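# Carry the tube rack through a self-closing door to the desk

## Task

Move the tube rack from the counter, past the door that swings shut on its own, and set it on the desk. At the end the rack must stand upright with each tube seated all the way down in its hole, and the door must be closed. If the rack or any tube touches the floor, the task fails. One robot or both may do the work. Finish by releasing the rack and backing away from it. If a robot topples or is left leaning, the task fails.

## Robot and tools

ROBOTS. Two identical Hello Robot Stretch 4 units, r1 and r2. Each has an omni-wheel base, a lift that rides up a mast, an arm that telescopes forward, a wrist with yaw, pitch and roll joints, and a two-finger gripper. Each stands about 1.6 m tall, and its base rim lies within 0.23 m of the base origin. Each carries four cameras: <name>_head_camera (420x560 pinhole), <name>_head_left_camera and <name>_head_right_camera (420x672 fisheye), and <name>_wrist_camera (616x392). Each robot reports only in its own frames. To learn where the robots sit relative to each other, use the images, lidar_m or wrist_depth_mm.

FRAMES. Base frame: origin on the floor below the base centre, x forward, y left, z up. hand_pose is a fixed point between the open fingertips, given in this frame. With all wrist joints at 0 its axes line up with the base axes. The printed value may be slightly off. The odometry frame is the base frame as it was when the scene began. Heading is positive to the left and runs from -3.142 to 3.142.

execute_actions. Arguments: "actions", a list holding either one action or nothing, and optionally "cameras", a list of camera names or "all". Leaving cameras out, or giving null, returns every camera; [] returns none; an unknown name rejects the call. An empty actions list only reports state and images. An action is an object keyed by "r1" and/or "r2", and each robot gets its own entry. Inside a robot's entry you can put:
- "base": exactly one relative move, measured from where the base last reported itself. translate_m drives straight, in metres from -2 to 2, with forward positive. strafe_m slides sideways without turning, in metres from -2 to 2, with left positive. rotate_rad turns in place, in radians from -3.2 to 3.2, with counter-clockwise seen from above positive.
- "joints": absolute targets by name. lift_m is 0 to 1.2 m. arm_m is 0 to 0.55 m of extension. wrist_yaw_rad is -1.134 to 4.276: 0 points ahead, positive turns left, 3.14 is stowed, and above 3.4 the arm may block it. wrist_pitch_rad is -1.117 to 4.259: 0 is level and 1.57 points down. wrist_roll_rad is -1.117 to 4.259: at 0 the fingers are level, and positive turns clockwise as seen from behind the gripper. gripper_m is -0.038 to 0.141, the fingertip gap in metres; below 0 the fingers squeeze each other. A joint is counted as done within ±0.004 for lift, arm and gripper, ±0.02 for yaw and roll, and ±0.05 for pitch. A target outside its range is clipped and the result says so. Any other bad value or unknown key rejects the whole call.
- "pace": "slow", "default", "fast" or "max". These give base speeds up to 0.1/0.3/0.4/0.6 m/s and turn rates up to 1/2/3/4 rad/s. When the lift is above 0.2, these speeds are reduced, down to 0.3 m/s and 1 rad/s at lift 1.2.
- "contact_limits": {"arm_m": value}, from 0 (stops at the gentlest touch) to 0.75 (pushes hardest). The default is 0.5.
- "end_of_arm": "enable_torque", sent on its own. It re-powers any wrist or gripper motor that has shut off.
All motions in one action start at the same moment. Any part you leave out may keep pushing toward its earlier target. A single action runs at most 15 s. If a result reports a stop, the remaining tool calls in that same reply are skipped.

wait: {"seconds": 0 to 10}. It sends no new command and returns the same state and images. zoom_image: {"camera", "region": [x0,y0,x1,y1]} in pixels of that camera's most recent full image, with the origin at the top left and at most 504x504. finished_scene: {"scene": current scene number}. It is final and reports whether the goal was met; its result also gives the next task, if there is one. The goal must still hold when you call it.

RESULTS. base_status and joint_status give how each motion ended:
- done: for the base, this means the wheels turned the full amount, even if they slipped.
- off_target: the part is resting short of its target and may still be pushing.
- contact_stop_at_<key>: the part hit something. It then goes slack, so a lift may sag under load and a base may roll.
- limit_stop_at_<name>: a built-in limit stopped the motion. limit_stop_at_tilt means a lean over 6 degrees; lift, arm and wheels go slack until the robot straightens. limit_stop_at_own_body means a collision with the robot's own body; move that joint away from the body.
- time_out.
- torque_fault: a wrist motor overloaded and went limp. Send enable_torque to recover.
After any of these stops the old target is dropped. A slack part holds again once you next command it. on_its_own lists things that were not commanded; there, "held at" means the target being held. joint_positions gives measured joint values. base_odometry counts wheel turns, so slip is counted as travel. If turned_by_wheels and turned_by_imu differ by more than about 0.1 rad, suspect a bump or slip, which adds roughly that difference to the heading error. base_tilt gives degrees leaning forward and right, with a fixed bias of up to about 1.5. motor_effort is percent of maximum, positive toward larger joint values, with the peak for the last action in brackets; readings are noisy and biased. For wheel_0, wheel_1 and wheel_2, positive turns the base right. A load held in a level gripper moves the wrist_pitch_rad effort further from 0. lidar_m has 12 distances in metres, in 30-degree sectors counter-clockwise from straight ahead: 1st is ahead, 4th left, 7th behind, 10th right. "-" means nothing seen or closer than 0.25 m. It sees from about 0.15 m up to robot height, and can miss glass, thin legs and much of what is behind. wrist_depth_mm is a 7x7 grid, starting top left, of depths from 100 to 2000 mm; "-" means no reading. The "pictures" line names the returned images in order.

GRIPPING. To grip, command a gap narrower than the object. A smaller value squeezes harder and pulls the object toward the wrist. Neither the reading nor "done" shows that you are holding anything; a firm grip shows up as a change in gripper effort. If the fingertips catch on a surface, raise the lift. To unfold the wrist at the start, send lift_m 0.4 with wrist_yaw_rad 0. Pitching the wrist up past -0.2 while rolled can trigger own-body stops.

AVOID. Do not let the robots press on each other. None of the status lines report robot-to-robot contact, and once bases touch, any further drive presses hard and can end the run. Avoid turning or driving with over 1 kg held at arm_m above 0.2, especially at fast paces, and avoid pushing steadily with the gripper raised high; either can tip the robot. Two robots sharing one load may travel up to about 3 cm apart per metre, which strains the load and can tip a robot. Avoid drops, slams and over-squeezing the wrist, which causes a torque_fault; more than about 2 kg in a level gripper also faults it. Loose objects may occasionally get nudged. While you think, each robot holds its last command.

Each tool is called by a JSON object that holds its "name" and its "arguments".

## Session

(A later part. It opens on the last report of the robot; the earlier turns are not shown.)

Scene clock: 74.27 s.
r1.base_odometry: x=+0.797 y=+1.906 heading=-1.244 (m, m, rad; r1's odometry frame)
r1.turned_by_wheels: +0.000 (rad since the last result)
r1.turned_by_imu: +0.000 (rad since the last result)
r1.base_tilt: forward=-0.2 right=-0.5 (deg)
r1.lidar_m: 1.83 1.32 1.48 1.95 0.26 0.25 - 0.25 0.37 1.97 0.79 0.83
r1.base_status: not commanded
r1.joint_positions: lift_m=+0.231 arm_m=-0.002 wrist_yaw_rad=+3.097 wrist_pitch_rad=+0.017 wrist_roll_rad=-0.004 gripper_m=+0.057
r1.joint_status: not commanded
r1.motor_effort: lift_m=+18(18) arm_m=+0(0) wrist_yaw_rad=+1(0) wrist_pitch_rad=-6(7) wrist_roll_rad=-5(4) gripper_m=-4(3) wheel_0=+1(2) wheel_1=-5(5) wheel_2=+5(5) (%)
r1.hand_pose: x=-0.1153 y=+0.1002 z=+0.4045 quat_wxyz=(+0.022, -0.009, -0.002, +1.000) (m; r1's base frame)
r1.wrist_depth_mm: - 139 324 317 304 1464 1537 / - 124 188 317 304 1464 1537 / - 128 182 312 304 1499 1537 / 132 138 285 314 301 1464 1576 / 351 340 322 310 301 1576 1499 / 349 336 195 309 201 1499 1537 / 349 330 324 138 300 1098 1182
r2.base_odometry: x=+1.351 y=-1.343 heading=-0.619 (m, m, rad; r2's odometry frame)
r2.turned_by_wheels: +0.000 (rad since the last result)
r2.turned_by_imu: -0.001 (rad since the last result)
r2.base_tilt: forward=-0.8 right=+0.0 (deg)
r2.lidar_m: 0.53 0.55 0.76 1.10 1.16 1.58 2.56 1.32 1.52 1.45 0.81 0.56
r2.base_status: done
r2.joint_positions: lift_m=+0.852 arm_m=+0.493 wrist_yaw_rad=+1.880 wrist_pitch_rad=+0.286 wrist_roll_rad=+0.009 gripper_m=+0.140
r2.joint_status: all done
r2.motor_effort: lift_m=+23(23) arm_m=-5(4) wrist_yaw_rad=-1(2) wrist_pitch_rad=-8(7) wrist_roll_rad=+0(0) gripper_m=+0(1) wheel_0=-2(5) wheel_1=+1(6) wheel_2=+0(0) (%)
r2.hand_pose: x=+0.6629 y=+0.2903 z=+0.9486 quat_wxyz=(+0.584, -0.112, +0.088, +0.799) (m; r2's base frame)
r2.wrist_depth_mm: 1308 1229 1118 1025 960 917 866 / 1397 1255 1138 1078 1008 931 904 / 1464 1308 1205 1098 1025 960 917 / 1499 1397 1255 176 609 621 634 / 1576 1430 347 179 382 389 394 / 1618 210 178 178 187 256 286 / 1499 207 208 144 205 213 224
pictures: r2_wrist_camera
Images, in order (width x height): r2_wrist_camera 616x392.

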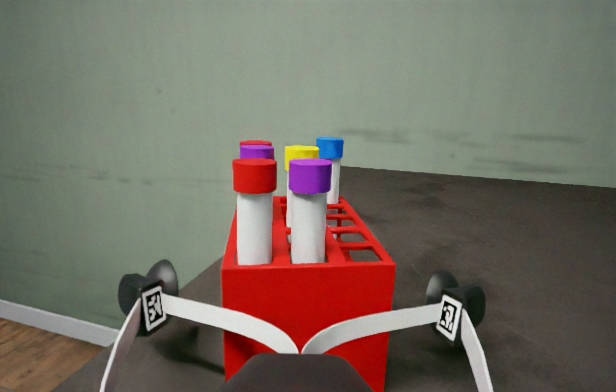

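{"name": "execute_actions", "arguments": {"actions": [{"r2":{"joints":{"gripper_m":0.02},"pace":"slow"}}], "cameras": ["r2_wrist_camera"]}}

{"name": "execute_actions", "arguments": {"actions": [{"r2":{"joints":{"lift_m":0.93},"pace":"slow"}}], "cameras": ["r2_wrist_camera"]}}

{"name": "execute_actions", "arguments": {"actions": [{"r2":{"joints":{"arm_m":0.0},"base":{"translate_m":-0.3},"pace":"slow"}}], "cameras": ["r2_wrist_camera"]}}

{"name": "execute_actions", "arguments": {"actions": [{"r2":{"joints":{"wrist_yaw_rad":0.2},"base":{"rotate_rad":-1.57},"pace":"slow"}}], "cameras": ["r2_wrist_camera","r2_head_camera","r2_head_left_camera"]}}

Scene clock: 89.27 s.
r1.base_odometry: x=+0.797 y=+1.906 heading=-1.244 (m, m, rad; r1's odometry frame)
r1.turned_by_wheels: +0.000 (rad since the last result)
r1.turned_by_imu: +0.002 (rad since the last result)
r1.base_tilt: forward=-0.2 right=-0.5 (deg)
r1.lidar_m: 1.84 1.30 1.48 1.94 0.25 0.25 - 0.25 0.36 1.97 0.78 0.83
r1.base_status: not commanded
r1.joint_positions: lift_m=+0.231 arm_m=-0.002 wrist_yaw_rad=+3.097 wrist_pitch_rad=+0.017 wrist_roll_rad=-0.004 gripper_m=+0.057
r1.joint_status: not commanded
r1.motor_effort: lift_m=+18(19) arm_m=+0(0) wrist_yaw_rad=+0(0) wrist_pitch_rad=-7(7) wrist_roll_rad=-4(4) gripper_m=-3(4) wheel_0=+2(2) wheel_1=-4(5) wheel_2=+5(5) (%)
r1.hand_pose: x=-0.1153 y=+0.1002 z=+0.4045 quat_wxyz=(+0.022, -0.009, -0.002, +1.000) (m; r1's base frame)
r1.wrist_depth_mm: - 139 325 317 303 1499 1576 / - 124 189 314 304 1464 1576 / - 128 181 314 303 1499 1537 / 132 138 289 312 301 1537 1537 / 351 340 325 310 301 1499 1576 / 353 336 195 310 201 1499 1537 / 347 332 325 138 298 1078 1138
r2.base_odometry: x=+1.351 y=-1.343 heading=-0.619 (m, m, rad; r2's odometry frame)
r2.turned_by_wheels: +0.000 (rad since the last result)
r2.turned_by_imu: -0.004 (rad since the last result)
r2.base_tilt: forward=-0.8 right=-0.1 (deg)
r2.lidar_m: 0.52 0.55 0.76 1.11 1.14 1.57 2.57 1.33 1.52 1.45 0.81 0.57
r2.base_status: not commanded
r2.joint_positions: lift_m=+0.852 arm_m=+0.493 wrist_yaw_rad=+1.880 wrist_pitch_rad=+0.286 wrist_roll_rad=+0.009 gripper_m=+0.021
r2.joint_status: all done
r2.motor_effort: lift_m=+23(23) arm_m=-5(5) wrist_yaw_rad=+0(0) wrist_pitch_rad=-8(10) wrist_roll_rad=+0(1) gripper_m=-24(31) wheel_0=-2(2) wheel_1=+0(1) wheel_2=+0(0) (%)
r2.hand_pose: x=+0.6629 y=+0.2902 z=+0.9484 quat_wxyz=(+0.584, -0.113, +0.088, +0.799) (m; r2's base frame)
r2.wrist_depth_mm: 1336 1229 1138 1008 976 904 866 / 1366 1229 1160 1078 991 946 878 / 1430 1308 1229 1078 1042 976 904 / 1464 1397 1281 161 603 621 634 / 1618 1397 322 164 357 387 392 / 1708 1464 164 164 169 282 285 / 1464 205 199 168 178 204 224
pictures: r2_wrist_camera
Images, in order (width x height): r2_wrist_camera 616x392.

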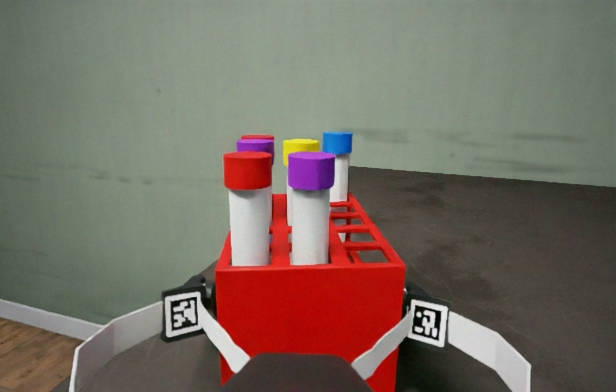

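Scene clock: 90.80 s.
r1.base_odometry: x=+0.797 y=+1.906 heading=-1.244 (m, m, rad; r1's odometry frame)
r1.turned_by_wheels: +0.000 (rad since the last result)
r1.turned_by_imu: +0.000 (rad since the last result)
r1.base_tilt: forward=-0.2 right=-0.5 (deg)
r1.lidar_m: 1.85 1.32 1.49 1.93 0.25 0.25 - 0.25 0.35 1.97 0.79 0.84
r1.base_status: not commanded
r1.joint_positions: lift_m=+0.231 arm_m=-0.002 wrist_yaw_rad=+3.097 wrist_pitch_rad=+0.017 wrist_roll_rad=-0.004 gripper_m=+0.057
r1.joint_status: not commanded
r1.motor_effort: lift_m=+18(18) arm_m=+0(0) wrist_yaw_rad=+1(1) wrist_pitch_rad=-6(7) wrist_roll_rad=-4(4) gripper_m=-4(5) wheel_0=+2(1) wheel_1=-5(4) wheel_2=+5(5) (%)
r1.hand_pose: x=-0.1153 y=+0.1002 z=+0.4045 quat_wxyz=(+0.022, -0.009, -0.002, +1.000) (m; r1's base frame)
r1.wrist_depth_mm: - 139 324 315 303 1537 1576 / - 124 188 315 303 1499 1537 / - 128 181 314 303 1576 1537 / 132 138 283 312 301 1537 1537 / 351 338 324 310 300 1537 1576 / 347 336 195 309 201 1464 1537 / 349 329 325 138 300 1098 1205
r2.base_odometry: x=+1.351 y=-1.343 heading=-0.619 (m, m, rad; r2's odometry frame)
r2.turned_by_wheels: +0.000 (rad since the last result)
r2.turned_by_imu: -0.001 (rad since the last result)
r2.base_tilt: forward=-0.7 right=+0.0 (deg)
r2.lidar_m: 0.53 0.56 0.75 1.11 1.14 1.57 2.57 1.32 1.55 1.46 0.81 0.56
r2.base_status: not commanded
r2.joint_positions: lift_m=+0.930 arm_m=+0.493 wrist_yaw_rad=+1.880 wrist_pitch_rad=+0.286 wrist_roll_rad=+0.009 gripper_m=+0.021
r2.joint_status: all done
r2.motor_effort: lift_m=+24(25) arm_m=-4(5) wrist_yaw_rad=+0(0) wrist_pitch_rad=-10(10) wrist_roll_rad=-1(1) gripper_m=-25(26) wheel_0=-2(2) wheel_1=+0(0) wheel_2=+0(0) (%)
r2.hand_pose: x=+0.6629 y=+0.2902 z=+1.0264 quat_wxyz=(+0.584, -0.113, +0.088, +0.799) (m; r2's base frame)
r2.wrist_depth_mm: 1308 1205 1098 1025 976 917 866 / 1366 1281 1138 1060 991 946 891 / 1464 1308 1229 1060 1025 976 917 / 1499 1366 1255 160 1042 991 946 / 1618 1430 1308 165 544 580 597 / 1708 1464 164 164 169 427 430 / 1618 1537 301 168 178 309 336
pictures: r2_wrist_camera
Images, in order (width x height): r2_wrist_camera 616x392.

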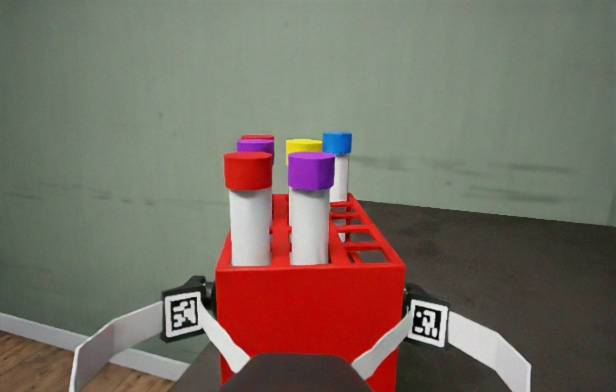

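Scene clock: 97.00 s.
r1.base_odometry: x=+0.797 y=+1.906 heading=-1.244 (m, m, rad; r1's odometry frame)
r1.turned_by_wheels: +0.000 (rad since the last result)
r1.turned_by_imu: +0.001 (rad since the last result)
r1.base_tilt: forward=-0.2 right=-0.5 (deg)
r1.lidar_m: 1.84 1.10 1.08 1.95 0.25 0.25 - 0.25 0.33 1.97 0.77 0.83
r1.base_status: not commanded
r1.joint_positions: lift_m=+0.231 arm_m=-0.002 wrist_yaw_rad=+3.097 wrist_pitch_rad=+0.017 wrist_roll_rad=-0.004 gripper_m=+0.057
r1.joint_status: not commanded
r1.motor_effort: lift_m=+18(18) arm_m=+0(0) wrist_yaw_rad=+0(0) wrist_pitch_rad=-8(7) wrist_roll_rad=-4(4) gripper_m=-5(3) wheel_0=+1(2) wheel_1=-5(5) wheel_2=+5(5) (%)
r1.hand_pose: x=-0.1153 y=+0.1002 z=+0.4045 quat_wxyz=(+0.022, -0.009, -0.002, +1.000) (m; r1's base frame)
r1.wrist_depth_mm: - 139 324 317 306 1537 1537 / - 123 188 315 303 1499 1537 / - 128 182 315 303 1499 1537 / 132 138 285 314 301 1499 1537 / 351 340 324 315 298 1499 1576 / 347 336 195 310 201 1499 1537 / 349 330 325 138 297 1098 1160
r2.base_odometry: x=+1.107 y=-1.169 heading=-0.619 (m, m, rad; r2's odometry frame)
r2.turned_by_wheels: +0.000 (rad since the last result)
r2.turned_by_imu: -0.002 (rad since the last result)
r2.base_tilt: forward=-0.8 right=-0.1 (deg)
r2.lidar_m: 0.82 0.86 0.27 1.10 1.14 1.56 2.26 1.08 1.13 1.48 1.52 0.88
r2.base_status: done
r2.joint_positions: lift_m=+0.930 arm_m=+0.001 wrist_yaw_rad=+1.880 wrist_pitch_rad=+0.286 wrist_roll_rad=+0.009 gripper_m=+0.021
r2.joint_status: all done
r2.motor_effort: lift_m=+24(24) arm_m=-5(6) wrist_yaw_rad=+0(0) wrist_pitch_rad=-10(10) wrist_roll_rad=+0(1) gripper_m=-25(27) wheel_0=-2(5) wheel_1=+0(3) wheel_2=+1(6) (%)
r2.hand_pose: x=+0.1709 y=+0.2902 z=+1.0264 quat_wxyz=(+0.584, -0.113, +0.088, +0.799) (m; r2's base frame)
r2.wrist_depth_mm: 1281 1160 1098 1025 946 878 842 / 1308 1229 1118 1042 976 917 866 / 1430 1281 1182 1042 1008 946 891 / 1464 1336 1229 161 1078 976 917 / 1576 1397 1255 164 1042 1008 960 / 1661 1430 164 165 170 1060 991 / 1576 1464 1430 169 178 1042 1008
pictures: r2_wrist_camera
Images, in order (width x height): r2_wrist_camera 616x392.

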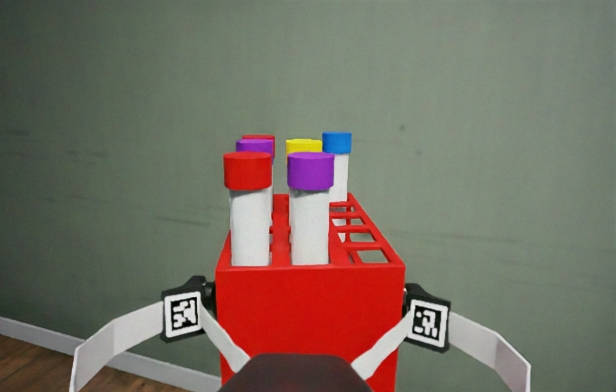

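Scene clock: 99.87 s.
r1.base_odometry: x=+0.797 y=+1.906 heading=-1.244 (m, m, rad; r1's odometry frame)
r1.turned_by_wheels: +0.000 (rad since the last result)
r1.turned_by_imu: +0.001 (rad since the last result)
r1.base_tilt: forward=-0.2 right=-0.5 (deg)
r1.lidar_m: 1.84 0.96 1.09 1.94 0.25 0.25 - 0.25 0.36 1.96 0.78 0.84
r1.base_status: not commanded
r1.joint_positions: lift_m=+0.231 arm_m=-0.002 wrist_yaw_rad=+3.097 wrist_pitch_rad=+0.017 wrist_roll_rad=-0.004 gripper_m=+0.057
r1.joint_status: not commanded
r1.motor_effort: lift_m=+18(18) arm_m=+0(0) wrist_yaw_rad=+1(0) wrist_pitch_rad=-8(7) wrist_roll_rad=-4(4) gripper_m=-2(4) wheel_0=+1(1) wheel_1=-5(5) wheel_2=+5(5) (%)
r1.hand_pose: x=-0.1153 y=+0.1002 z=+0.4045 quat_wxyz=(+0.022, -0.009, -0.002, +1.000) (m; r1's base frame)
r1.wrist_depth_mm: - 139 325 317 306 1537 1576 / - 124 187 317 306 1537 1537 / - 128 181 317 303 1499 1537 / 132 138 286 312 303 1537 1576 / 351 336 325 312 300 1537 1537 / 351 334 195 310 201 1499 1537 / 351 330 325 139 297 1098 1182
r2.base_odometry: x=+1.107 y=-1.169 heading=-2.189 (m, m, rad; r2's odometry frame)
r2.turned_by_wheels: -1.570 (rad since the last result)
r2.turned_by_imu: -1.581 (rad since the last result)
r2.base_tilt: forward=-0.8 right=+0.0 (deg)
r2.lidar_m: 0.39 1.24 0.87 0.83 0.86 1.16 1.11 1.14 1.54 2.21 1.10 1.10
r2.base_status: done
r2.joint_positions: lift_m=+0.930 arm_m=+0.001 wrist_yaw_rad=+0.200 wrist_pitch_rad=+0.286 wrist_roll_rad=+0.009 gripper_m=+0.021
r2.joint_status: all done
r2.motor_effort: lift_m=+23(23) arm_m=-6(5) wrist_yaw_rad=-1(6) wrist_pitch_rad=-10(9) wrist_roll_rad=-2(1) gripper_m=-26(27) wheel_0=+3(5) wheel_1=+2(2) wheel_2=+1(5) (%)
r2.hand_pose: x=+0.4604 y=-0.0306 z=+1.0264 quat_wxyz=(+0.985, -0.010, +0.142, +0.098) (m; r2's base frame)
r2.wrist_depth_mm: 1366 1281 1229 1182 1138 1078 - / 1499 1366 1281 1229 1160 1118 - / 1499 1430 1336 1229 1205 1138 - / 1576 1499 1397 163 1255 1205 - / 1661 1576 1464 165 1281 1255 - / 1708 1618 164 164 169 1281 - / 1618 1537 1499 168 178 1336 1708
pictures: r2_head_camera, r2_head_left_camera, r2_wrist_camera
Images, in order (width x height): r2_head_camera 420x560, r2_head_left_camera 420x672, r2_wrist_camera 616x392.

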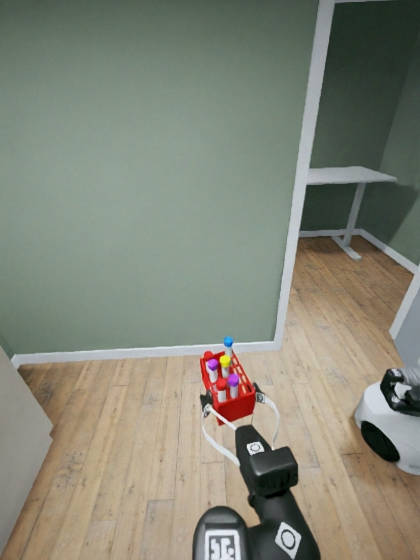

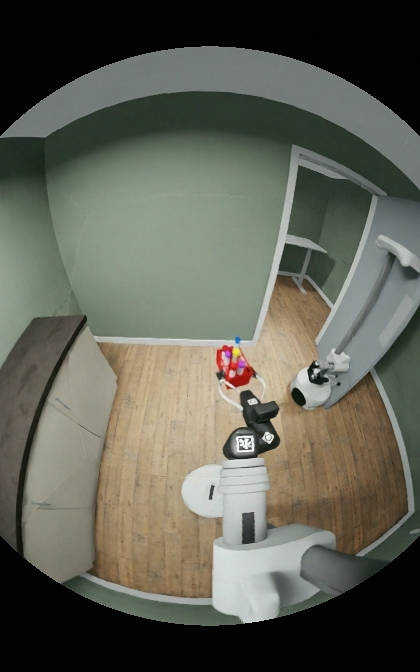

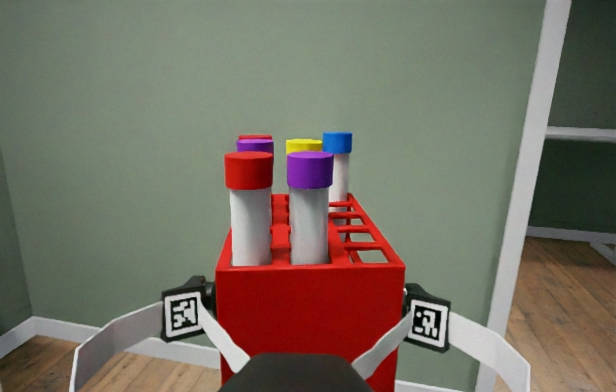

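{"name": "execute_actions", "arguments": {"actions": [{"r1":{"base":{"translate_m":-0.22},"pace":"slow"},"r2":{"base":{"strafe_m":-0.62},"pace":"slow"}}], "cameras": ["r1_head_left_camera","r2_head_camera","r2_head_left_camera"]}}

Scene clock: 119.67 s.
r1.base_odometry: x=+0.727 y=+2.114 heading=-1.244 (m, m, rad; r1's odometry frame)
r1.turned_by_wheels: +0.000 (rad since the last result)
r1.turned_by_imu: +0.003 (rad since the last result)
r1.base_tilt: forward=-0.1 right=-0.5 (deg)
r1.lidar_m: 1.97 0.60 0.62 1.93 1.61 0.25 - 0.25 0.25 0.55 2.05 0.93
r1.base_status: done
r1.joint_positions: lift_m=+0.231 arm_m=-0.002 wrist_yaw_rad=+3.097 wrist_pitch_rad=+0.017 wrist_roll_rad=-0.004 gripper_m=+0.057
r1.joint_status: not commanded
r1.motor_effort: lift_m=+18(18) arm_m=+0(0) wrist_yaw_rad=+0(1) wrist_pitch_rad=-7(7) wrist_roll_rad=-4(4) gripper_m=-3(2) wheel_0=-4(8) wheel_1=-3(12) wheel_2=+6(12) (%)
r1.hand_pose: x=-0.1153 y=+0.1002 z=+0.4045 quat_wxyz=(+0.022, -0.009, -0.002, +1.000) (m; r1's base frame)
r1.wrist_depth_mm: - 139 329 343 353 1255 1281 / - 124 188 340 353 1281 1336 / - 128 181 338 349 1255 1281 / 132 138 286 338 349 1281 1308 / 306 314 325 338 349 1255 1308 / 304 312 195 336 201 1229 1308 / 304 310 322 139 343 1098 1138
r2.base_odometry: x=+0.602 y=-0.810 heading=-2.189 (m, m, rad; r2's odometry frame)
r2.turned_by_wheels: +0.000 (rad since the last result)
r2.turned_by_imu: -0.003 (rad since the last result)
r2.base_tilt: forward=-0.8 right=+0.0 (deg)
r2.lidar_m: 0.41 1.54 1.53 1.46 1.51 1.15 1.10 1.13 1.57 1.60 0.87 0.77
r2.base_status: done
r2.joint_positions: lift_m=+0.930 arm_m=+0.001 wrist_yaw_rad=+0.200 wrist_pitch_rad=+0.286 wrist_roll_rad=+0.009 gripper_m=+0.021
r2.joint_status: not commanded
r2.motor_effort: lift_m=+23(23) arm_m=-5(5) wrist_yaw_rad=-1(0) wrist_pitch_rad=-10(9) wrist_roll_rad=-2(0) gripper_m=-25(27) wheel_0=+2(7) wheel_1=+1(7) wheel_2=+0(2) (%)
r2.hand_pose: x=+0.4604 y=-0.0306 z=+1.0264 quat_wxyz=(+0.985, -0.010, +0.142, +0.098) (m; r2's base frame)
r2.wrist_depth_mm: 1366 1308 1229 1182 - - - / 1430 1336 1281 1255 - - - / 1499 1397 1336 1255 - - - / 1576 1499 1397 224 - - - / 1708 1576 1464 165 - - - / 1756 1576 164 164 169 - - / 1618 1576 1499 168 179 1537 1576
pictures: r1_head_left_camera, r2_head_camera, r2_head_left_camera
Images, in order (width x height): r1_head_left_camera 420x672, r2_head_camera 420x560, r2_head_left_camera 420x672.

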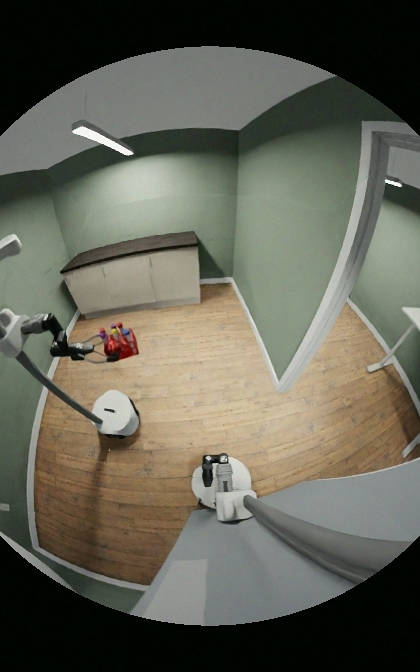

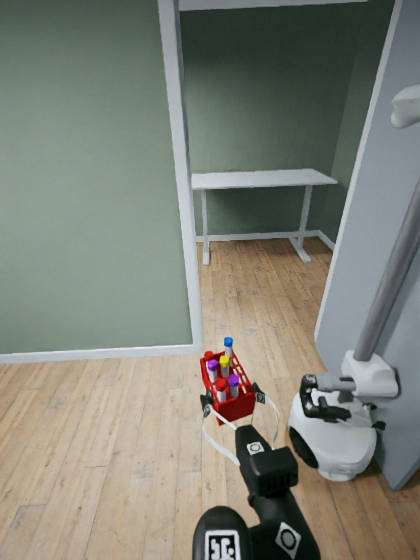

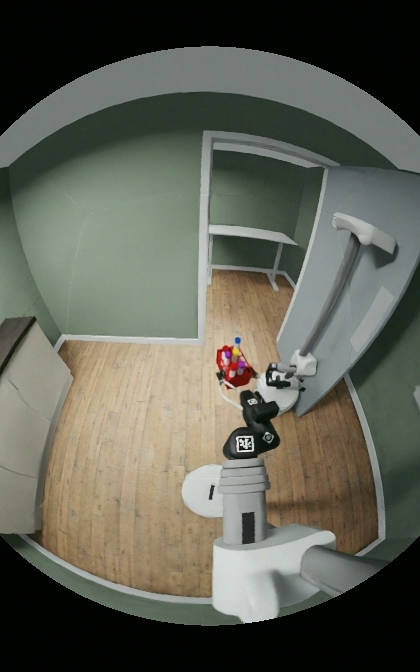

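{"name": "execute_actions", "arguments": {"actions": [{"r2":{"base":{"translate_m":0.75},"joints":{"wrist_yaw_rad":-0.15},"pace":"slow"}}], "cameras": ["r1_head_left_camera","r2_head_camera","r2_head_left_camera"]}}

Scene clock: 133.17 s.
r1.base_odometry: x=+0.727 y=+2.114 heading=-1.244 (m, m, rad; r1's odometry frame)
r1.turned_by_wheels: +0.000 (rad since the last result)
r1.turned_by_imu: +0.003 (rad since the last result)
r1.base_tilt: forward=-0.2 right=-0.5 (deg)
r1.lidar_m: 0.40 0.38 2.06 1.92 1.62 0.25 - 0.25 0.25 0.56 2.04 0.47
r1.base_status: not commanded
r1.joint_positions: lift_m=+0.231 arm_m=-0.002 wrist_yaw_rad=+3.097 wrist_pitch_rad=+0.017 wrist_roll_rad=-0.004 gripper_m=+0.057
r1.joint_status: not commanded
r1.motor_effort: lift_m=+18(18) arm_m=+0(0) wrist_yaw_rad=+0(1) wrist_pitch_rad=-7(7) wrist_roll_rad=-4(4) gripper_m=-6(5) wheel_0=-4(5) wheel_1=-3(3) wheel_2=+6(6) (%)
r1.hand_pose: x=-0.1153 y=+0.1002 z=+0.4045 quat_wxyz=(+0.022, -0.009, -0.002, +1.000) (m; r1's base frame)
r1.wrist_depth_mm: - 139 327 338 353 1281 1281 / - 124 189 342 349 1281 1308 / - 128 182 338 351 1281 1308 / 132 138 286 338 351 1281 1336 / 303 315 325 338 349 1308 1308 / 304 312 195 334 201 1281 1281 / 303 307 324 138 345 1060 1229
r2.base_odometry: x=+0.167 y=-1.421 heading=-2.189 (m, m, rad; r2's odometry frame)
r2.turned_by_wheels: +0.000 (rad since the last result)
r2.turned_by_imu: -0.005 (rad since the last result)
r2.base_tilt: forward=-0.7 right=+0.0 (deg)
r2.lidar_m: 0.38 0.76 1.05 1.48 1.51 1.94 1.84 1.91 1.69 0.38 0.38 0.41
r2.base_status: done
r2.joint_positions: lift_m=+0.930 arm_m=+0.001 wrist_yaw_rad=-0.150 wrist_pitch_rad=+0.286 wrist_roll_rad=+0.009 gripper_m=+0.021
r2.joint_status: all done
r2.motor_effort: lift_m=+23(23) arm_m=-4(5) wrist_yaw_rad=-3(8) wrist_pitch_rad=-10(9) wrist_roll_rad=-1(1) gripper_m=-25(27) wheel_0=+3(5) wheel_1=+0(3) wheel_2=-1(5) (%)
r2.hand_pose: x=+0.4324 y=-0.1277 z=+1.0264 quat_wxyz=(+0.987, +0.015, +0.142, -0.075) (m; r2's base frame)
r2.wrist_depth_mm: 442 - - - - - 1921 / 459 585 - - - - 1921 / 477 544 - - - - 1863 / 496 554 - 162 - - 1863 / 521 574 - 164 - - 1921 / 544 539 164 164 169 - 1863 / 569 591 1499 168 178 1576 878
pictures: r1_head_left_camera, r2_head_camera, r2_head_left_camera
Images, in order (width x height): r1_head_left_camera 420x672, r2_head_camera 420x560, r2_head_left_camera 420x672.

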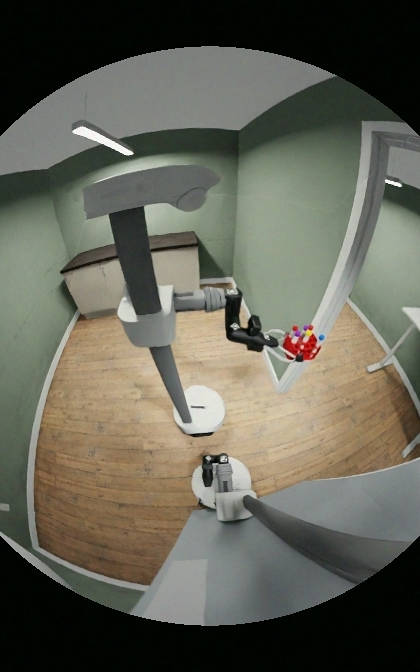

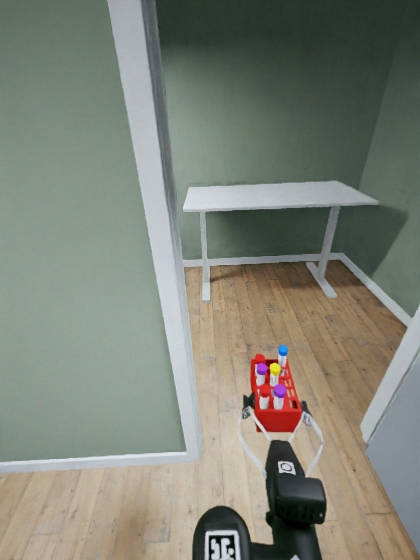

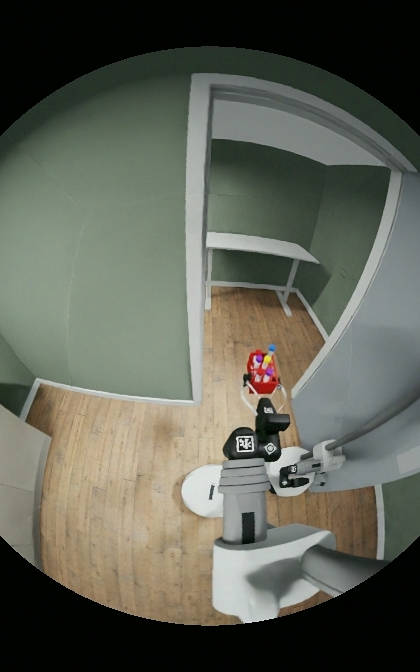

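{"name": "execute_actions", "arguments": {"actions": [{"r2":{"base":{"translate_m":0.27},"pace":"slow"}}], "cameras": []}}

{"name": "execute_actions", "arguments": {"actions": [{"r2":{"base":{"strafe_m":-0.11},"pace":"slow"}}], "cameras": ["r2_head_camera","r2_head_left_camera"]}}

Scene clock: 149.57 s.
r1.base_odometry: x=+0.727 y=+2.114 heading=-1.244 (m, m, rad; r1's odometry frame)
r1.turned_by_wheels: +0.000 (rad since the last result)
r1.turned_by_imu: +0.002 (rad since the last result)
r1.base_tilt: forward=-0.2 right=-0.5 (deg)
r1.lidar_m: 0.41 2.10 2.05 1.92 1.61 0.25 - 0.25 0.25 0.56 0.65 0.42
r1.base_status: not commanded
r1.joint_positions: lift_m=+0.231 arm_m=-0.002 wrist_yaw_rad=+3.097 wrist_pitch_rad=+0.017 wrist_roll_rad=-0.004 gripper_m=+0.057
r1.joint_status: not commanded
r1.motor_effort: lift_m=+18(18) arm_m=+0(0) wrist_yaw_rad=+0(1) wrist_pitch_rad=-7(6) wrist_roll_rad=-4(4) gripper_m=-3(5) wheel_0=-5(5) wheel_1=-3(3) wheel_2=+6(6) (%)
r1.hand_pose: x=-0.1153 y=+0.1002 z=+0.4045 quat_wxyz=(+0.022, -0.009, -0.002, +1.000) (m; r1's base frame)
r1.wrist_depth_mm: - 139 325 342 353 1281 1308 / - 123 189 338 351 1308 1308 / - 128 181 338 349 1255 1308 / 132 139 286 336 353 1308 1336 / 304 315 325 336 349 1281 1281 / 306 312 195 338 200 1281 1308 / 307 309 324 139 345 1060 1160
r2.base_odometry: x=+0.011 y=-1.641 heading=-2.188 (m, m, rad; r2's odometry frame)
r2.turned_by_wheels: +0.000 (rad since the last result)
r2.turned_by_imu: -0.003 (rad since the last result)
r2.base_tilt: forward=-0.8 right=+0.0 (deg)
r2.lidar_m: 0.40 0.48 0.68 1.49 1.54 2.07 2.11 2.20 0.40 0.42 0.79 0.39
r2.base_status: done
r2.joint_positions: lift_m=+0.930 arm_m=+0.001 wrist_yaw_rad=-0.150 wrist_pitch_rad=+0.286 wrist_roll_rad=+0.009 gripper_m=+0.021
r2.joint_status: not commanded
r2.motor_effort: lift_m=+23(23) arm_m=-5(4) wrist_yaw_rad=-2(2) wrist_pitch_rad=-8(9) wrist_roll_rad=-1(1) gripper_m=-28(27) wheel_0=+1(4) wheel_1=+2(2) wheel_2=-3(7) (%)
r2.hand_pose: x=+0.4324 y=-0.1277 z=+1.0264 quat_wxyz=(+0.987, +0.015, +0.142, -0.075) (m; r2's base frame)
r2.wrist_depth_mm: - - - - - - 1863 / - - - - - - 1808 / 353 - - 1661 - - 1863 / 343 - - 162 - - 1921 / 322 - - 165 - - 1863 / 322 1863 164 164 169 - 1921 / 319 1537 1499 168 178 1576 1661
pictures: none
No camera images: the call's "cameras" was empty. Leave "cameras" out to get every camera's image.

Scene clock: 151.80 s.
r1.base_odometry: x=+0.727 y=+2.114 heading=-1.244 (m, m, rad; r1's odometry frame)
r1.turned_by_wheels: +0.000 (rad since the last result)
r1.turned_by_imu: +0.000 (rad since the last result)
r1.base_tilt: forward=-0.2 right=-0.5 (deg)
r1.lidar_m: 0.30 2.11 2.08 1.92 1.61 0.25 - 0.25 0.25 0.58 0.54 0.30
r1.base_status: not commanded
r1.joint_positions: lift_m=+0.231 arm_m=-0.002 wrist_yaw_rad=+3.097 wrist_pitch_rad=+0.017 wrist_roll_rad=-0.004 gripper_m=+0.057
r1.joint_status: not commanded
r1.motor_effort: lift_m=+18(18) arm_m=+0(0) wrist_yaw_rad=+1(1) wrist_pitch_rad=-7(7) wrist_roll_rad=-5(5) gripper_m=-2(4) wheel_0=-4(5) wheel_1=-3(3) wheel_2=+6(6) (%)
r1.hand_pose: x=-0.1153 y=+0.1002 z=+0.4045 quat_wxyz=(+0.022, -0.009, -0.002, +1.000) (m; r1's base frame)
r1.wrist_depth_mm: - 140 327 340 353 1255 1308 / - 123 188 340 351 1308 1308 / - 128 181 338 351 1255 1336 / 132 138 285 338 349 1308 1308 / 304 315 324 336 347 1255 1308 / 304 312 195 334 202 1281 1308 / 303 309 322 139 345 1098 1160
r2.base_odometry: x=-0.079 y=-1.577 heading=-2.188 (m, m, rad; r2's odometry frame)
r2.turned_by_wheels: +0.000 (rad since the last result)
r2.turned_by_imu: -0.001 (rad since the last result)
r2.base_tilt: forward=-0.8 right=+0.0 (deg)
r2.lidar_m: 0.39 0.49 0.68 1.61 1.66 2.21 2.12 2.18 0.31 0.31 0.69 0.38
r2.base_status: done
r2.joint_positions: lift_m=+0.930 arm_m=+0.001 wrist_yaw_rad=-0.150 wrist_pitch_rad=+0.286 wrist_roll_rad=+0.009 gripper_m=+0.021
r2.joint_status: not commanded
r2.motor_effort: lift_m=+23(23) arm_m=-4(4) wrist_yaw_rad=-2(1) wrist_pitch_rad=-8(8) wrist_roll_rad=-1(1) gripper_m=-27(27) wheel_0=+3(7) wheel_1=-1(8) wheel_2=+0(4) (%)
r2.hand_pose: x=+0.4324 y=-0.1277 z=+1.0264 quat_wxyz=(+0.987, +0.015, +0.142, -0.075) (m; r2's base frame)
r2.wrist_depth_mm: - - - - - - 1708 / - - - - - - 1756 / - - 1921 1618 - - 1756 / - - 1983 163 - - 1756 / - - - 165 - - 1756 / 1983 1921 164 164 170 - 1756 / 1576 1537 1537 168 178 1499 1618
pictures: r2_head_camera, r2_head_left_camera
Images, in order (width x height): r2_head_camera 420x560, r2_head_left_camera 420x672.

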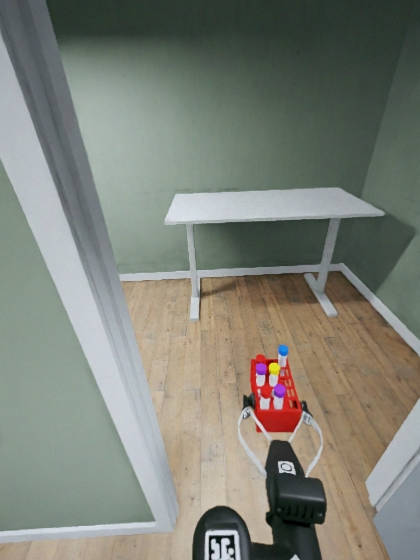

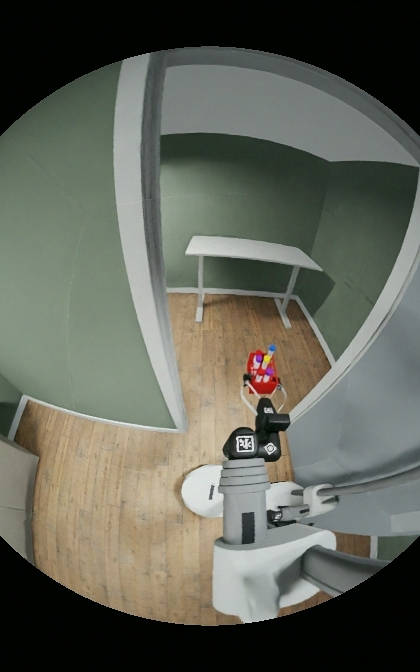

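{"name": "execute_actions", "arguments": {"actions": [{"r2":{"base":{"translate_m":0.16},"pace":"slow"}}], "cameras": []}}

{"name": "execute_actions", "arguments": {"actions": [{"r2":{"base":{"strafe_m":-0.06},"pace":"slow"}}], "cameras": ["r2_head_camera","r2_head_left_camera"]}}

Scene clock: 158.00 s.
r1.base_odometry: x=+0.727 y=+2.114 heading=-1.244 (m, m, rad; r1's odometry frame)
r1.turned_by_wheels: +0.000 (rad since the last result)
r1.turned_by_imu: +0.001 (rad since the last result)
r1.base_tilt: forward=-0.2 right=-0.5 (deg)
r1.lidar_m: 0.43 2.09 2.07 1.93 1.61 0.25 - 0.25 0.25 0.55 0.44 0.36
r1.base_status: not commanded
r1.joint_positions: lift_m=+0.231 arm_m=-0.002 wrist_yaw_rad=+3.097 wrist_pitch_rad=+0.017 wrist_roll_rad=-0.004 gripper_m=+0.057
r1.joint_status: not commanded
r1.motor_effort: lift_m=+19(18) arm_m=+0(0) wrist_yaw_rad=+0(0) wrist_pitch_rad=-6(6) wrist_roll_rad=-3(4) gripper_m=-2(3) wheel_0=-5(5) wheel_1=-3(3) wheel_2=+6(6) (%)
r1.hand_pose: x=-0.1153 y=+0.1002 z=+0.4045 quat_wxyz=(+0.022, -0.009, -0.002, +1.000) (m; r1's base frame)
r1.wrist_depth_mm: - 139 327 340 353 1281 1281 / - 123 189 338 351 1308 1336 / - 128 181 338 351 1336 1336 / 132 138 286 338 349 1255 1281 / 304 315 327 338 349 1281 1281 / 304 314 195 334 201 1229 1281 / 303 309 324 138 345 1098 1160
r2.base_odometry: x=-0.171 y=-1.708 heading=-2.188 (m, m, rad; r2's odometry frame)
r2.turned_by_wheels: +0.000 (rad since the last result)
r2.turned_by_imu: -0.002 (rad since the last result)
r2.base_tilt: forward=-0.8 right=+0.0 (deg)
r2.lidar_m: 0.40 0.37 0.44 1.23 1.67 2.26 2.26 0.40 0.37 0.54 0.68 0.40
r2.base_status: done
r2.joint_positions: lift_m=+0.930 arm_m=+0.001 wrist_yaw_rad=-0.150 wrist_pitch_rad=+0.286 wrist_roll_rad=+0.009 gripper_m=+0.021
r2.joint_status: not commanded
r2.motor_effort: lift_m=+23(23) arm_m=-5(5) wrist_yaw_rad=-1(2) wrist_pitch_rad=-9(9) wrist_roll_rad=-2(1) gripper_m=-24(24) wheel_0=+3(5) wheel_1=+1(4) wheel_2=-1(6) (%)
r2.hand_pose: x=+0.4324 y=-0.1277 z=+1.0264 quat_wxyz=(+0.987, +0.015, +0.142, -0.075) (m; r2's base frame)
r2.wrist_depth_mm: 1921 - - - - - 1756 / - - - - - - 1756 / - - 1983 259 - - 1756 / - - 1808 229 - - 1708 / - - 1921 165 - - 1756 / 1983 1863 164 165 169 - 1808 / 1576 1576 1499 168 178 1537 1618
pictures: none
No camera images: the call's "cameras" was empty. Leave "cameras" out to get every camera's image.

Scene clock: 159.73 s.
r1.base_odometry: x=+0.727 y=+2.114 heading=-1.244 (m, m, rad; r1's odometry frame)
r1.turned_by_wheels: +0.000 (rad since the last result)
r1.turned_by_imu: +0.000 (rad since the last result)
r1.base_tilt: forward=-0.2 right=-0.5 (deg)
r1.lidar_m: 0.40 2.10 2.06 1.93 1.63 0.25 - 0.25 0.25 0.56 0.34 0.31
r1.base_status: not commanded
r1.joint_positions: lift_m=+0.231 arm_m=-0.002 wrist_yaw_rad=+3.097 wrist_pitch_rad=+0.017 wrist_roll_rad=-0.004 gripper_m=+0.057
r1.joint_status: not commanded
r1.motor_effort: lift_m=+18(18) arm_m=+0(0) wrist_yaw_rad=+0(0) wrist_pitch_rad=-7(8) wrist_roll_rad=-4(4) gripper_m=-3(5) wheel_0=-5(5) wheel_1=-3(3) wheel_2=+6(6) (%)
r1.hand_pose: x=-0.1153 y=+0.1002 z=+0.4045 quat_wxyz=(+0.022, -0.009, -0.002, +1.000) (m; r1's base frame)
r1.wrist_depth_mm: - 139 329 342 353 1281 1308 / - 124 189 340 351 1281 1308 / - 128 181 342 353 1281 1281 / 132 138 287 340 349 1281 1336 / 307 317 325 336 347 1229 1308 / 304 312 194 336 201 1308 1281 / 304 307 322 139 345 1098 1205
r2.base_odometry: x=-0.220 y=-1.673 heading=-2.188 (m, m, rad; r2's odometry frame)
r2.turned_by_wheels: +0.000 (rad since the last result)
r2.turned_by_imu: +0.000 (rad since the last result)
r2.base_tilt: forward=-0.8 right=+0.0 (deg)
r2.lidar_m: 0.40 0.41 0.45 1.23 1.73 2.34 2.26 0.35 0.33 0.60 0.62 0.37
r2.base_status: done
r2.joint_positions: lift_m=+0.930 arm_m=+0.001 wrist_yaw_rad=-0.150 wrist_pitch_rad=+0.286 wrist_roll_rad=+0.009 gripper_m=+0.021
r2.joint_status: not commanded
r2.motor_effort: lift_m=+24(23) arm_m=-4(4) wrist_yaw_rad=-2(1) wrist_pitch_rad=-10(9) wrist_roll_rad=-1(0) gripper_m=-26(26) wheel_0=+4(6) wheel_1=-1(3) wheel_2=+1(1) (%)
r2.hand_pose: x=+0.4324 y=-0.1277 z=+1.0264 quat_wxyz=(+0.987, +0.015, +0.142, -0.075) (m; r2's base frame)
r2.wrist_depth_mm: 1983 1983 - - - - 1661 / - - - - - - 1708 / - - 1921 1618 - - 1708 / - - 1808 164 - - 1708 / - - 1921 165 - - 1708 / 1983 1983 164 165 169 - 1708 / 1618 1537 1499 168 178 1618 1618
pictures: r2_head_camera, r2_head_left_camera
Images, in order (width x height): r2_head_camera 420x560, r2_head_left_camera 420x672.

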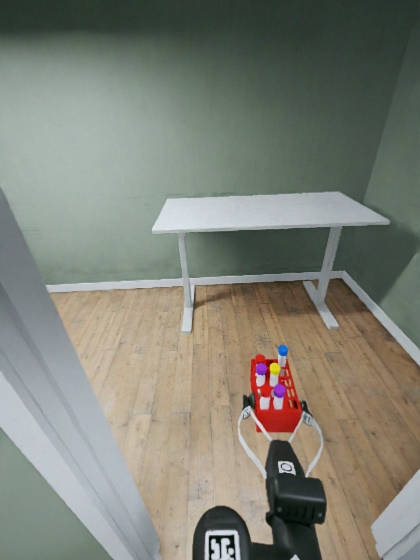

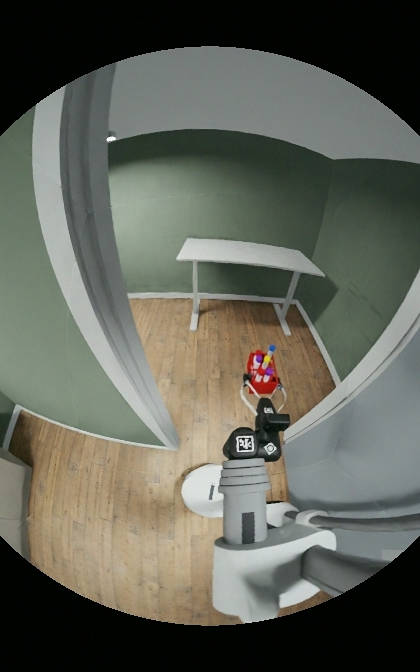

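{"name": "execute_actions", "arguments": {"actions": [{"r2":{"base":{"translate_m":0.09},"pace":"slow"}}], "cameras": []}}

{"name": "execute_actions", "arguments": {"actions": [{"r2":{"base":{"strafe_m":-0.06},"pace":"slow"}}], "cameras": []}}

{"name": "execute_actions", "arguments": {"actions": [{"r2":{"base":{"translate_m":0.75},"pace":"slow"}}], "cameras": ["r2_head_camera","r2_head_left_camera"]}}

Scene clock: 166.37 s.
r1.base_odometry: x=+0.727 y=+2.114 heading=-1.244 (m, m, rad; r1's odometry frame)
r1.turned_by_wheels: +0.000 (rad since the last result)
r1.turned_by_imu: +0.001 (rad since the last result)
r1.base_tilt: forward=-0.3 right=-0.5 (deg)
r1.lidar_m: 1.95 2.10 2.07 1.94 1.64 0.25 - 0.25 0.25 0.56 0.38 0.36
r1.base_status: not commanded
r1.joint_positions: lift_m=+0.231 arm_m=-0.002 wrist_yaw_rad=+3.097 wrist_pitch_rad=+0.017 wrist_roll_rad=-0.004 gripper_m=+0.057
r1.joint_status: not commanded
r1.motor_effort: lift_m=+19(18) arm_m=+0(0) wrist_yaw_rad=+0(1) wrist_pitch_rad=-7(7) wrist_roll_rad=-5(5) gripper_m=-6(3) wheel_0=-5(5) wheel_1=-3(3) wheel_2=+6(6) (%)
r1.hand_pose: x=-0.1153 y=+0.1002 z=+0.4045 quat_wxyz=(+0.022, -0.009, -0.002, +1.000) (m; r1's base frame)
r1.wrist_depth_mm: - 139 329 340 351 1281 1308 / - 124 187 338 353 1255 1336 / - 128 181 338 349 1308 1281 / 132 138 287 342 349 1281 1308 / 306 315 325 336 349 1336 1336 / 304 312 194 336 202 1281 1336 / 304 309 322 138 345 1118 1160
r2.base_odometry: x=-0.272 y=-1.746 heading=-2.188 (m, m, rad; r2's odometry frame)
r2.turned_by_wheels: +0.000 (rad since the last result)
r2.turned_by_imu: -0.002 (rad since the last result)
r2.base_tilt: forward=-0.8 right=+0.0 (deg)
r2.lidar_m: 0.40 0.36 0.34 0.90 1.73 2.31 2.35 0.38 0.39 0.59 0.61 0.40
r2.base_status: done
r2.joint_positions: lift_m=+0.930 arm_m=+0.001 wrist_yaw_rad=-0.150 wrist_pitch_rad=+0.286 wrist_roll_rad=+0.009 gripper_m=+0.021
r2.joint_status: not commanded
r2.motor_effort: lift_m=+23(23) arm_m=-5(5) wrist_yaw_rad=-1(1) wrist_pitch_rad=-9(9) wrist_roll_rad=-1(3) gripper_m=-25(24) wheel_0=+2(4) wheel_1=+1(5) wheel_2=-2(6) (%)
r2.hand_pose: x=+0.4324 y=-0.1277 z=+1.0264 quat_wxyz=(+0.987, +0.015, +0.142, -0.075) (m; r2's base frame)
r2.wrist_depth_mm: 1921 1921 1983 - - - 1618 / 1983 1983 - - - - 1708 / - - 1708 1397 - - 1661 / - - 1756 162 - - 1708 / - - 1863 165 - - 1661 / - 1983 164 164 169 1983 1661 / 1576 1576 1499 168 178 1537 1618
pictures: none
No camera images: the call's "cameras" was empty. Leave "cameras" out to get every camera's image.

Scene clock: 168.10 s.
r1.base_odometry: x=+0.727 y=+2.114 heading=-1.244 (m, m, rad; r1's odometry frame)
r1.turned_by_wheels: +0.000 (rad since the last result)
r1.turned_by_imu: +0.000 (rad since the last result)
r1.base_tilt: forward=-0.1 right=-0.6 (deg)
r1.lidar_m: 1.97 2.10 2.07 1.93 1.61 0.25 - 0.25 0.25 0.56 0.33 0.32
r1.base_status: not commanded
r1.joint_positions: lift_m=+0.231 arm_m=-0.002 wrist_yaw_rad=+3.097 wrist_pitch_rad=+0.017 wrist_roll_rad=-0.004 gripper_m=+0.057
r1.joint_status: not commanded
r1.motor_effort: lift_m=+18(18) arm_m=+0(0) wrist_yaw_rad=+1(0) wrist_pitch_rad=-5(7) wrist_roll_rad=-4(4) gripper_m=-3(5) wheel_0=-5(5) wheel_1=-3(3) wheel_2=+6(6) (%)
r1.hand_pose: x=-0.1153 y=+0.1002 z=+0.4045 quat_wxyz=(+0.022, -0.009, -0.002, +1.000) (m; r1's base frame)
r1.wrist_depth_mm: - 139 329 342 351 1255 1308 / - 123 189 338 349 1336 1281 / - 128 181 336 347 1255 1308 / 132 138 286 338 347 1281 1308 / 307 315 324 338 349 1255 1308 / 304 314 195 336 201 1255 1336 / 304 310 324 138 347 1078 1160
r2.base_odometry: x=-0.321 y=-1.712 heading=-2.188 (m, m, rad; r2's odometry frame)
r2.turned_by_wheels: +0.000 (rad since the last result)
r2.turned_by_imu: -0.001 (rad since the last result)
r2.base_tilt: forward=-0.8 right=+0.0 (deg)
r2.lidar_m: 0.38 0.45 0.38 0.88 1.78 2.40 2.35 0.34 0.36 0.52 0.55 0.41
r2.base_status: done
r2.joint_positions: lift_m=+0.930 arm_m=+0.001 wrist_yaw_rad=-0.150 wrist_pitch_rad=+0.286 wrist_roll_rad=+0.009 gripper_m=+0.021
r2.joint_status: not commanded
r2.motor_effort: lift_m=+23(23) arm_m=-5(5) wrist_yaw_rad=-2(1) wrist_pitch_rad=-8(10) wrist_roll_rad=-1(1) gripper_m=-27(26) wheel_0=+1(5) wheel_1=-2(3) wheel_2=+0(1) (%)
r2.hand_pose: x=+0.4324 y=-0.1277 z=+1.0264 quat_wxyz=(+0.987, +0.015, +0.142, -0.075) (m; r2's base frame)
r2.wrist_depth_mm: 1863 1921 - - - - 1576 / 1921 1983 - - - - 1618 / 1983 - 1921 1397 - - 1618 / - - 1808 212 - - 1618 / - - 1808 165 - - 1618 / 1983 1921 164 165 169 1983 1576 / 1618 1576 1499 168 179 1576 1576
pictures: none
No camera images: the call's "cameras" was empty. Leave "cameras" out to get every camera's image.

Scene clock: 176.90 s.
r1.base_odometry: x=+0.727 y=+2.114 heading=-1.244 (m, m, rad; r1's odometry frame)
r1.turned_by_wheels: +0.000 (rad since the last result)
r1.turned_by_imu: +0.002 (rad since the last result)
r1.base_tilt: forward=-0.2 right=-0.5 (deg)
r1.lidar_m: 1.94 2.11 2.08 1.92 1.61 0.25 - 0.25 0.26 0.54 0.99 0.93
r1.base_status: not commanded
r1.joint_positions: lift_m=+0.231 arm_m=-0.002 wrist_yaw_rad=+3.097 wrist_pitch_rad=+0.017 wrist_roll_rad=-0.004 gripper_m=+0.057
r1.joint_status: not commanded
r1.motor_effort: lift_m=+18(18) arm_m=+0(0) wrist_yaw_rad=+0(0) wrist_pitch_rad=-8(6) wrist_roll_rad=-3(3) gripper_m=-4(5) wheel_0=-5(5) wheel_1=-3(3) wheel_2=+6(6) (%)
r1.hand_pose: x=-0.1153 y=+0.1002 z=+0.4045 quat_wxyz=(+0.022, -0.009, -0.002, +1.000) (m; r1's base frame)
r1.wrist_depth_mm: - 139 325 340 351 1281 1281 / - 124 187 340 349 1281 1308 / - 128 181 340 351 1281 1281 / 132 138 289 338 349 1281 1336 / 304 315 324 338 349 1308 1336 / 304 312 195 336 200 1255 1308 / 303 310 324 139 345 1098 1160
r2.base_odometry: x=-0.755 y=-2.324 heading=-2.187 (m, m, rad; r2's odometry frame)
r2.turned_by_wheels: +0.000 (rad since the last result)
r2.turned_by_imu: -0.004 (rad since the last result)
r2.base_tilt: forward=-0.8 right=+0.0 (deg)
r2.lidar_m: 0.37 0.87 2.27 1.58 0.52 0.50 1.00 0.77 0.65 1.34 1.16 0.39
r2.base_status: done
r2.joint_positions: lift_m=+0.930 arm_m=+0.001 wrist_yaw_rad=-0.150 wrist_pitch_rad=+0.286 wrist_roll_rad=+0.009 gripper_m=+0.021
r2.joint_status: not commanded
r2.motor_effort: lift_m=+23(23) arm_m=-5(5) wrist_yaw_rad=+0(2) wrist_pitch_rad=-9(11) wrist_roll_rad=-1(1) gripper_m=-24(27) wheel_0=+3(6) wheel_1=+2(1) wheel_2=-2(6) (%)
r2.hand_pose: x=+0.4324 y=-0.1277 z=+1.0264 quat_wxyz=(+0.987, +0.015, +0.142, -0.075) (m; r2's base frame)
r2.wrist_depth_mm: 1229 1255 1281 1308 1366 1430 1499 / 1255 1308 1308 1366 1430 1464 1537 / 1281 1336 1366 1078 1430 1499 1576 / 668 683 627 162 750 768 778 / 1397 1464 1499 165 1618 1661 1499 / 1464 1025 164 164 169 1708 1576 / 1499 1182 1499 168 178 1255 1576
pictures: r2_head_camera, r2_head_left_camera
Images, in order (width x height): r2_head_camera 420x560, r2_head_left_camera 420x672.

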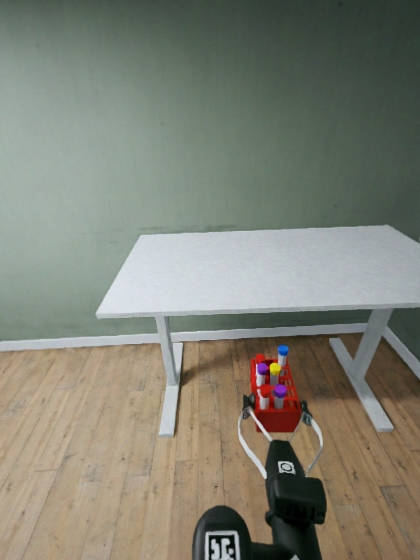

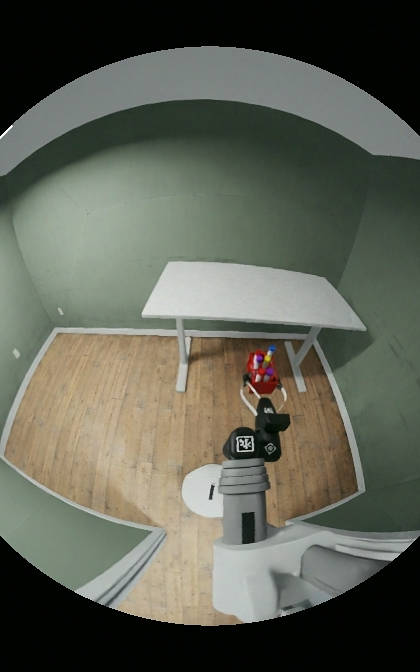

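{"name": "execute_actions", "arguments": {"actions": [{"r2":{"base":{"translate_m":0.2},"joints":{"lift_m":1.12},"pace":"slow"},"r1":{"base":{"translate_m":0.5},"pace":"slow"}}], "cameras": []}}

{"name": "execute_actions", "arguments": {"actions": [{"r2":{"base":{"strafe_m":-0.15},"joints":{"arm_m":0.45},"pace":"slow"},"r1":{"base":{"translate_m":0.5},"pace":"slow"}}], "cameras": ["r2_head_camera","r2_wrist_camera","r2_head_left_camera"]}}

Scene clock: 188.53 s.
r1.base_odometry: x=+0.888 y=+1.641 heading=-1.244 (m, m, rad; r1's odometry frame)
r1.turned_by_wheels: +0.000 (rad since the last result)
r1.turned_by_imu: +0.000 (rad since the last result)
r1.base_tilt: forward=-0.2 right=-0.5 (deg)
r1.lidar_m: 1.57 1.59 2.05 1.97 1.99 1.62 0.25 0.28 0.76 1.11 0.63 0.80
r1.base_status: done
r1.joint_positions: lift_m=+0.231 arm_m=-0.002 wrist_yaw_rad=+3.097 wrist_pitch_rad=+0.017 wrist_roll_rad=-0.004 gripper_m=+0.057
r1.joint_status: not commanded
r1.motor_effort: lift_m=+18(18) arm_m=+0(0) wrist_yaw_rad=+0(1) wrist_pitch_rad=-8(6) wrist_roll_rad=-4(4) gripper_m=-4(5) wheel_0=-1(4) wheel_1=+2(4) wheel_2=+2(5) (%)
r1.hand_pose: x=-0.1153 y=+0.1002 z=+0.4045 quat_wxyz=(+0.022, -0.009, -0.002, +1.000) (m; r1's base frame)
r1.wrist_depth_mm: - 139 322 314 1808 1863 1921 / - 123 188 315 1808 1756 1863 / - 128 181 320 1756 1808 1863 / 132 138 287 319 1808 1863 1983 / 459 389 330 324 1756 1808 1863 / 459 389 194 306 202 1808 1708 / 459 366 336 139 1098 1078 1160
r2.base_odometry: x=-0.870 y=-2.487 heading=-2.187 (m, m, rad; r2's odometry frame)
r2.turned_by_wheels: +0.000 (rad since the last result)
r2.turned_by_imu: -0.004 (rad since the last result)
r2.base_tilt: forward=-0.8 right=+0.0 (deg)
r2.lidar_m: 0.42 0.66 2.00 2.36 0.84 0.67 1.11 0.83 0.78 1.38 0.90 0.39
r2.base_status: done
r2.joint_positions: lift_m=+1.120 arm_m=+0.001 wrist_yaw_rad=-0.150 wrist_pitch_rad=+0.286 wrist_roll_rad=+0.009 gripper_m=+0.021
r2.joint_status: all done
r2.motor_effort: lift_m=+24(24) arm_m=-4(5) wrist_yaw_rad=-1(1) wrist_pitch_rad=-8(9) wrist_roll_rad=+0(0) gripper_m=-28(24) wheel_0=+3(5) wheel_1=+1(7) wheel_2=-2(6) (%)
r2.hand_pose: x=+0.4324 y=-0.1277 z=+1.2163 quat_wxyz=(+0.987, +0.015, +0.142, -0.075) (m; r2's base frame)
r2.wrist_depth_mm: 1042 1060 1098 1138 1205 1205 1255 / 1078 1118 1160 1205 1229 1281 1308 / 1118 1160 1205 1182 1308 1336 1366 / 1182 1229 1138 162 1336 1336 1397 / 946 904 798 164 891 960 991 / 661 634 164 164 169 715 715 / 521 508 496 168 178 535 585
pictures: none
No camera images: the call's "cameras" was empty. Leave "cameras" out to get every camera's image.

Scene clock: 194.83 s.
r1.base_odometry: x=+1.048 y=+1.167 heading=-1.243 (m, m, rad; r1's odometry frame)
r1.turned_by_wheels: +0.000 (rad since the last result)
r1.turned_by_imu: -0.001 (rad since the last result)
r1.base_tilt: forward=-0.1 right=-0.5 (deg)
r1.lidar_m: 1.07 1.09 1.41 2.01 2.06 2.17 2.03 0.78 0.55 0.56 0.57 0.73
r1.base_status: done
r1.joint_positions: lift_m=+0.231 arm_m=-0.002 wrist_yaw_rad=+3.097 wrist_pitch_rad=+0.017 wrist_roll_rad=-0.004 gripper_m=+0.057
r1.joint_status: not commanded
r1.motor_effort: lift_m=+18(18) arm_m=+0(0) wrist_yaw_rad=+0(0) wrist_pitch_rad=-6(8) wrist_roll_rad=-4(4) gripper_m=-4(4) wheel_0=+3(3) wheel_1=+3(7) wheel_2=-1(5) (%)
r1.hand_pose: x=-0.1153 y=+0.1002 z=+0.4045 quat_wxyz=(+0.022, -0.009, -0.002, +1.000) (m; r1's base frame)
r1.wrist_depth_mm: - 139 - - - - - / - 123 188 - - - - / - 128 182 - - - - / 132 138 287 - - - - / 1160 1863 - - - - - / 1138 1499 194 1661 200 1756 1708 / 946 946 1118 138 1098 1098 1160
r2.base_odometry: x=-0.992 y=-2.400 heading=-2.187 (m, m, rad; r2's odometry frame)
r2.turned_by_wheels: +0.000 (rad since the last result)
r2.turned_by_imu: -0.002 (rad since the last result)
r2.base_tilt: forward=-0.8 right=+0.0 (deg)
r2.lidar_m: 0.62 0.64 2.00 2.39 0.83 0.73 0.69 0.69 0.77 1.22 0.91 0.65
r2.base_status: done
r2.joint_positions: lift_m=+1.120 arm_m=+0.449 wrist_yaw_rad=-0.150 wrist_pitch_rad=+0.286 wrist_roll_rad=+0.009 gripper_m=+0.021
r2.joint_status: all done
r2.motor_effort: lift_m=+23(24) arm_m=+5(4) wrist_yaw_rad=-1(2) wrist_pitch_rad=-10(8) wrist_roll_rad=-1(1) gripper_m=-26(25) wheel_0=+3(8) wheel_1=-1(9) wheel_2=+0(3) (%)
r2.hand_pose: x=+0.8806 y=-0.1278 z=+1.2163 quat_wxyz=(+0.987, +0.015, +0.142, -0.075) (m; r2's base frame)
r2.wrist_depth_mm: 654 676 691 723 741 778 778 / 676 707 723 750 768 798 820 / 707 723 741 759 809 831 866 / 741 759 759 162 854 866 904 / 759 788 788 165 866 917 946 / 654 634 164 164 169 699 715 / 521 508 492 168 178 504 554
pictures: r2_head_camera, r2_head_left_camera, r2_wrist_camera
Images, in order (width x height): r2_head_camera 420x560, r2_head_left_camera 420x672, r2_wrist_camera 616x392.

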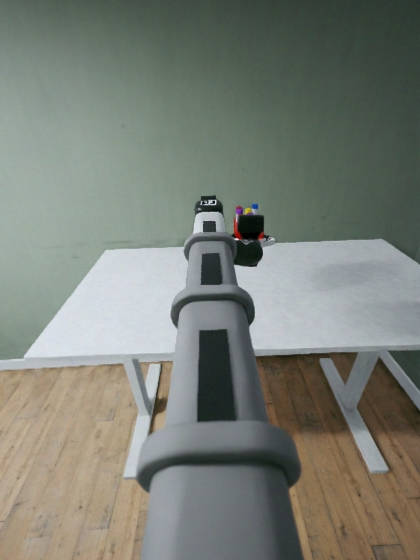

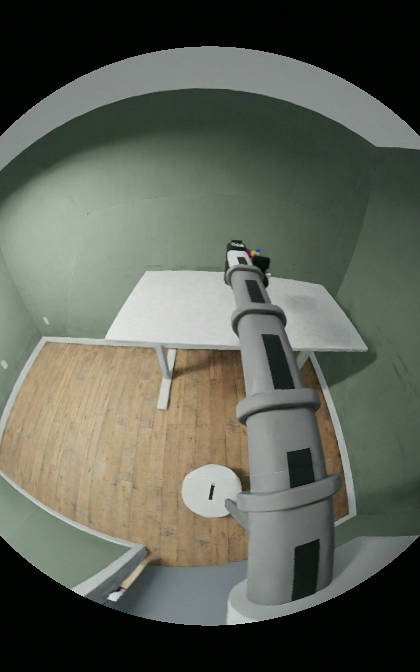

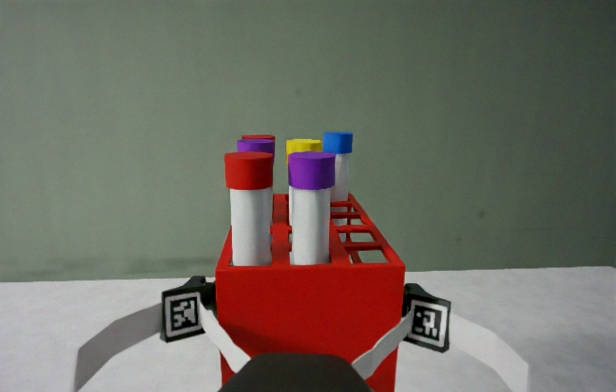

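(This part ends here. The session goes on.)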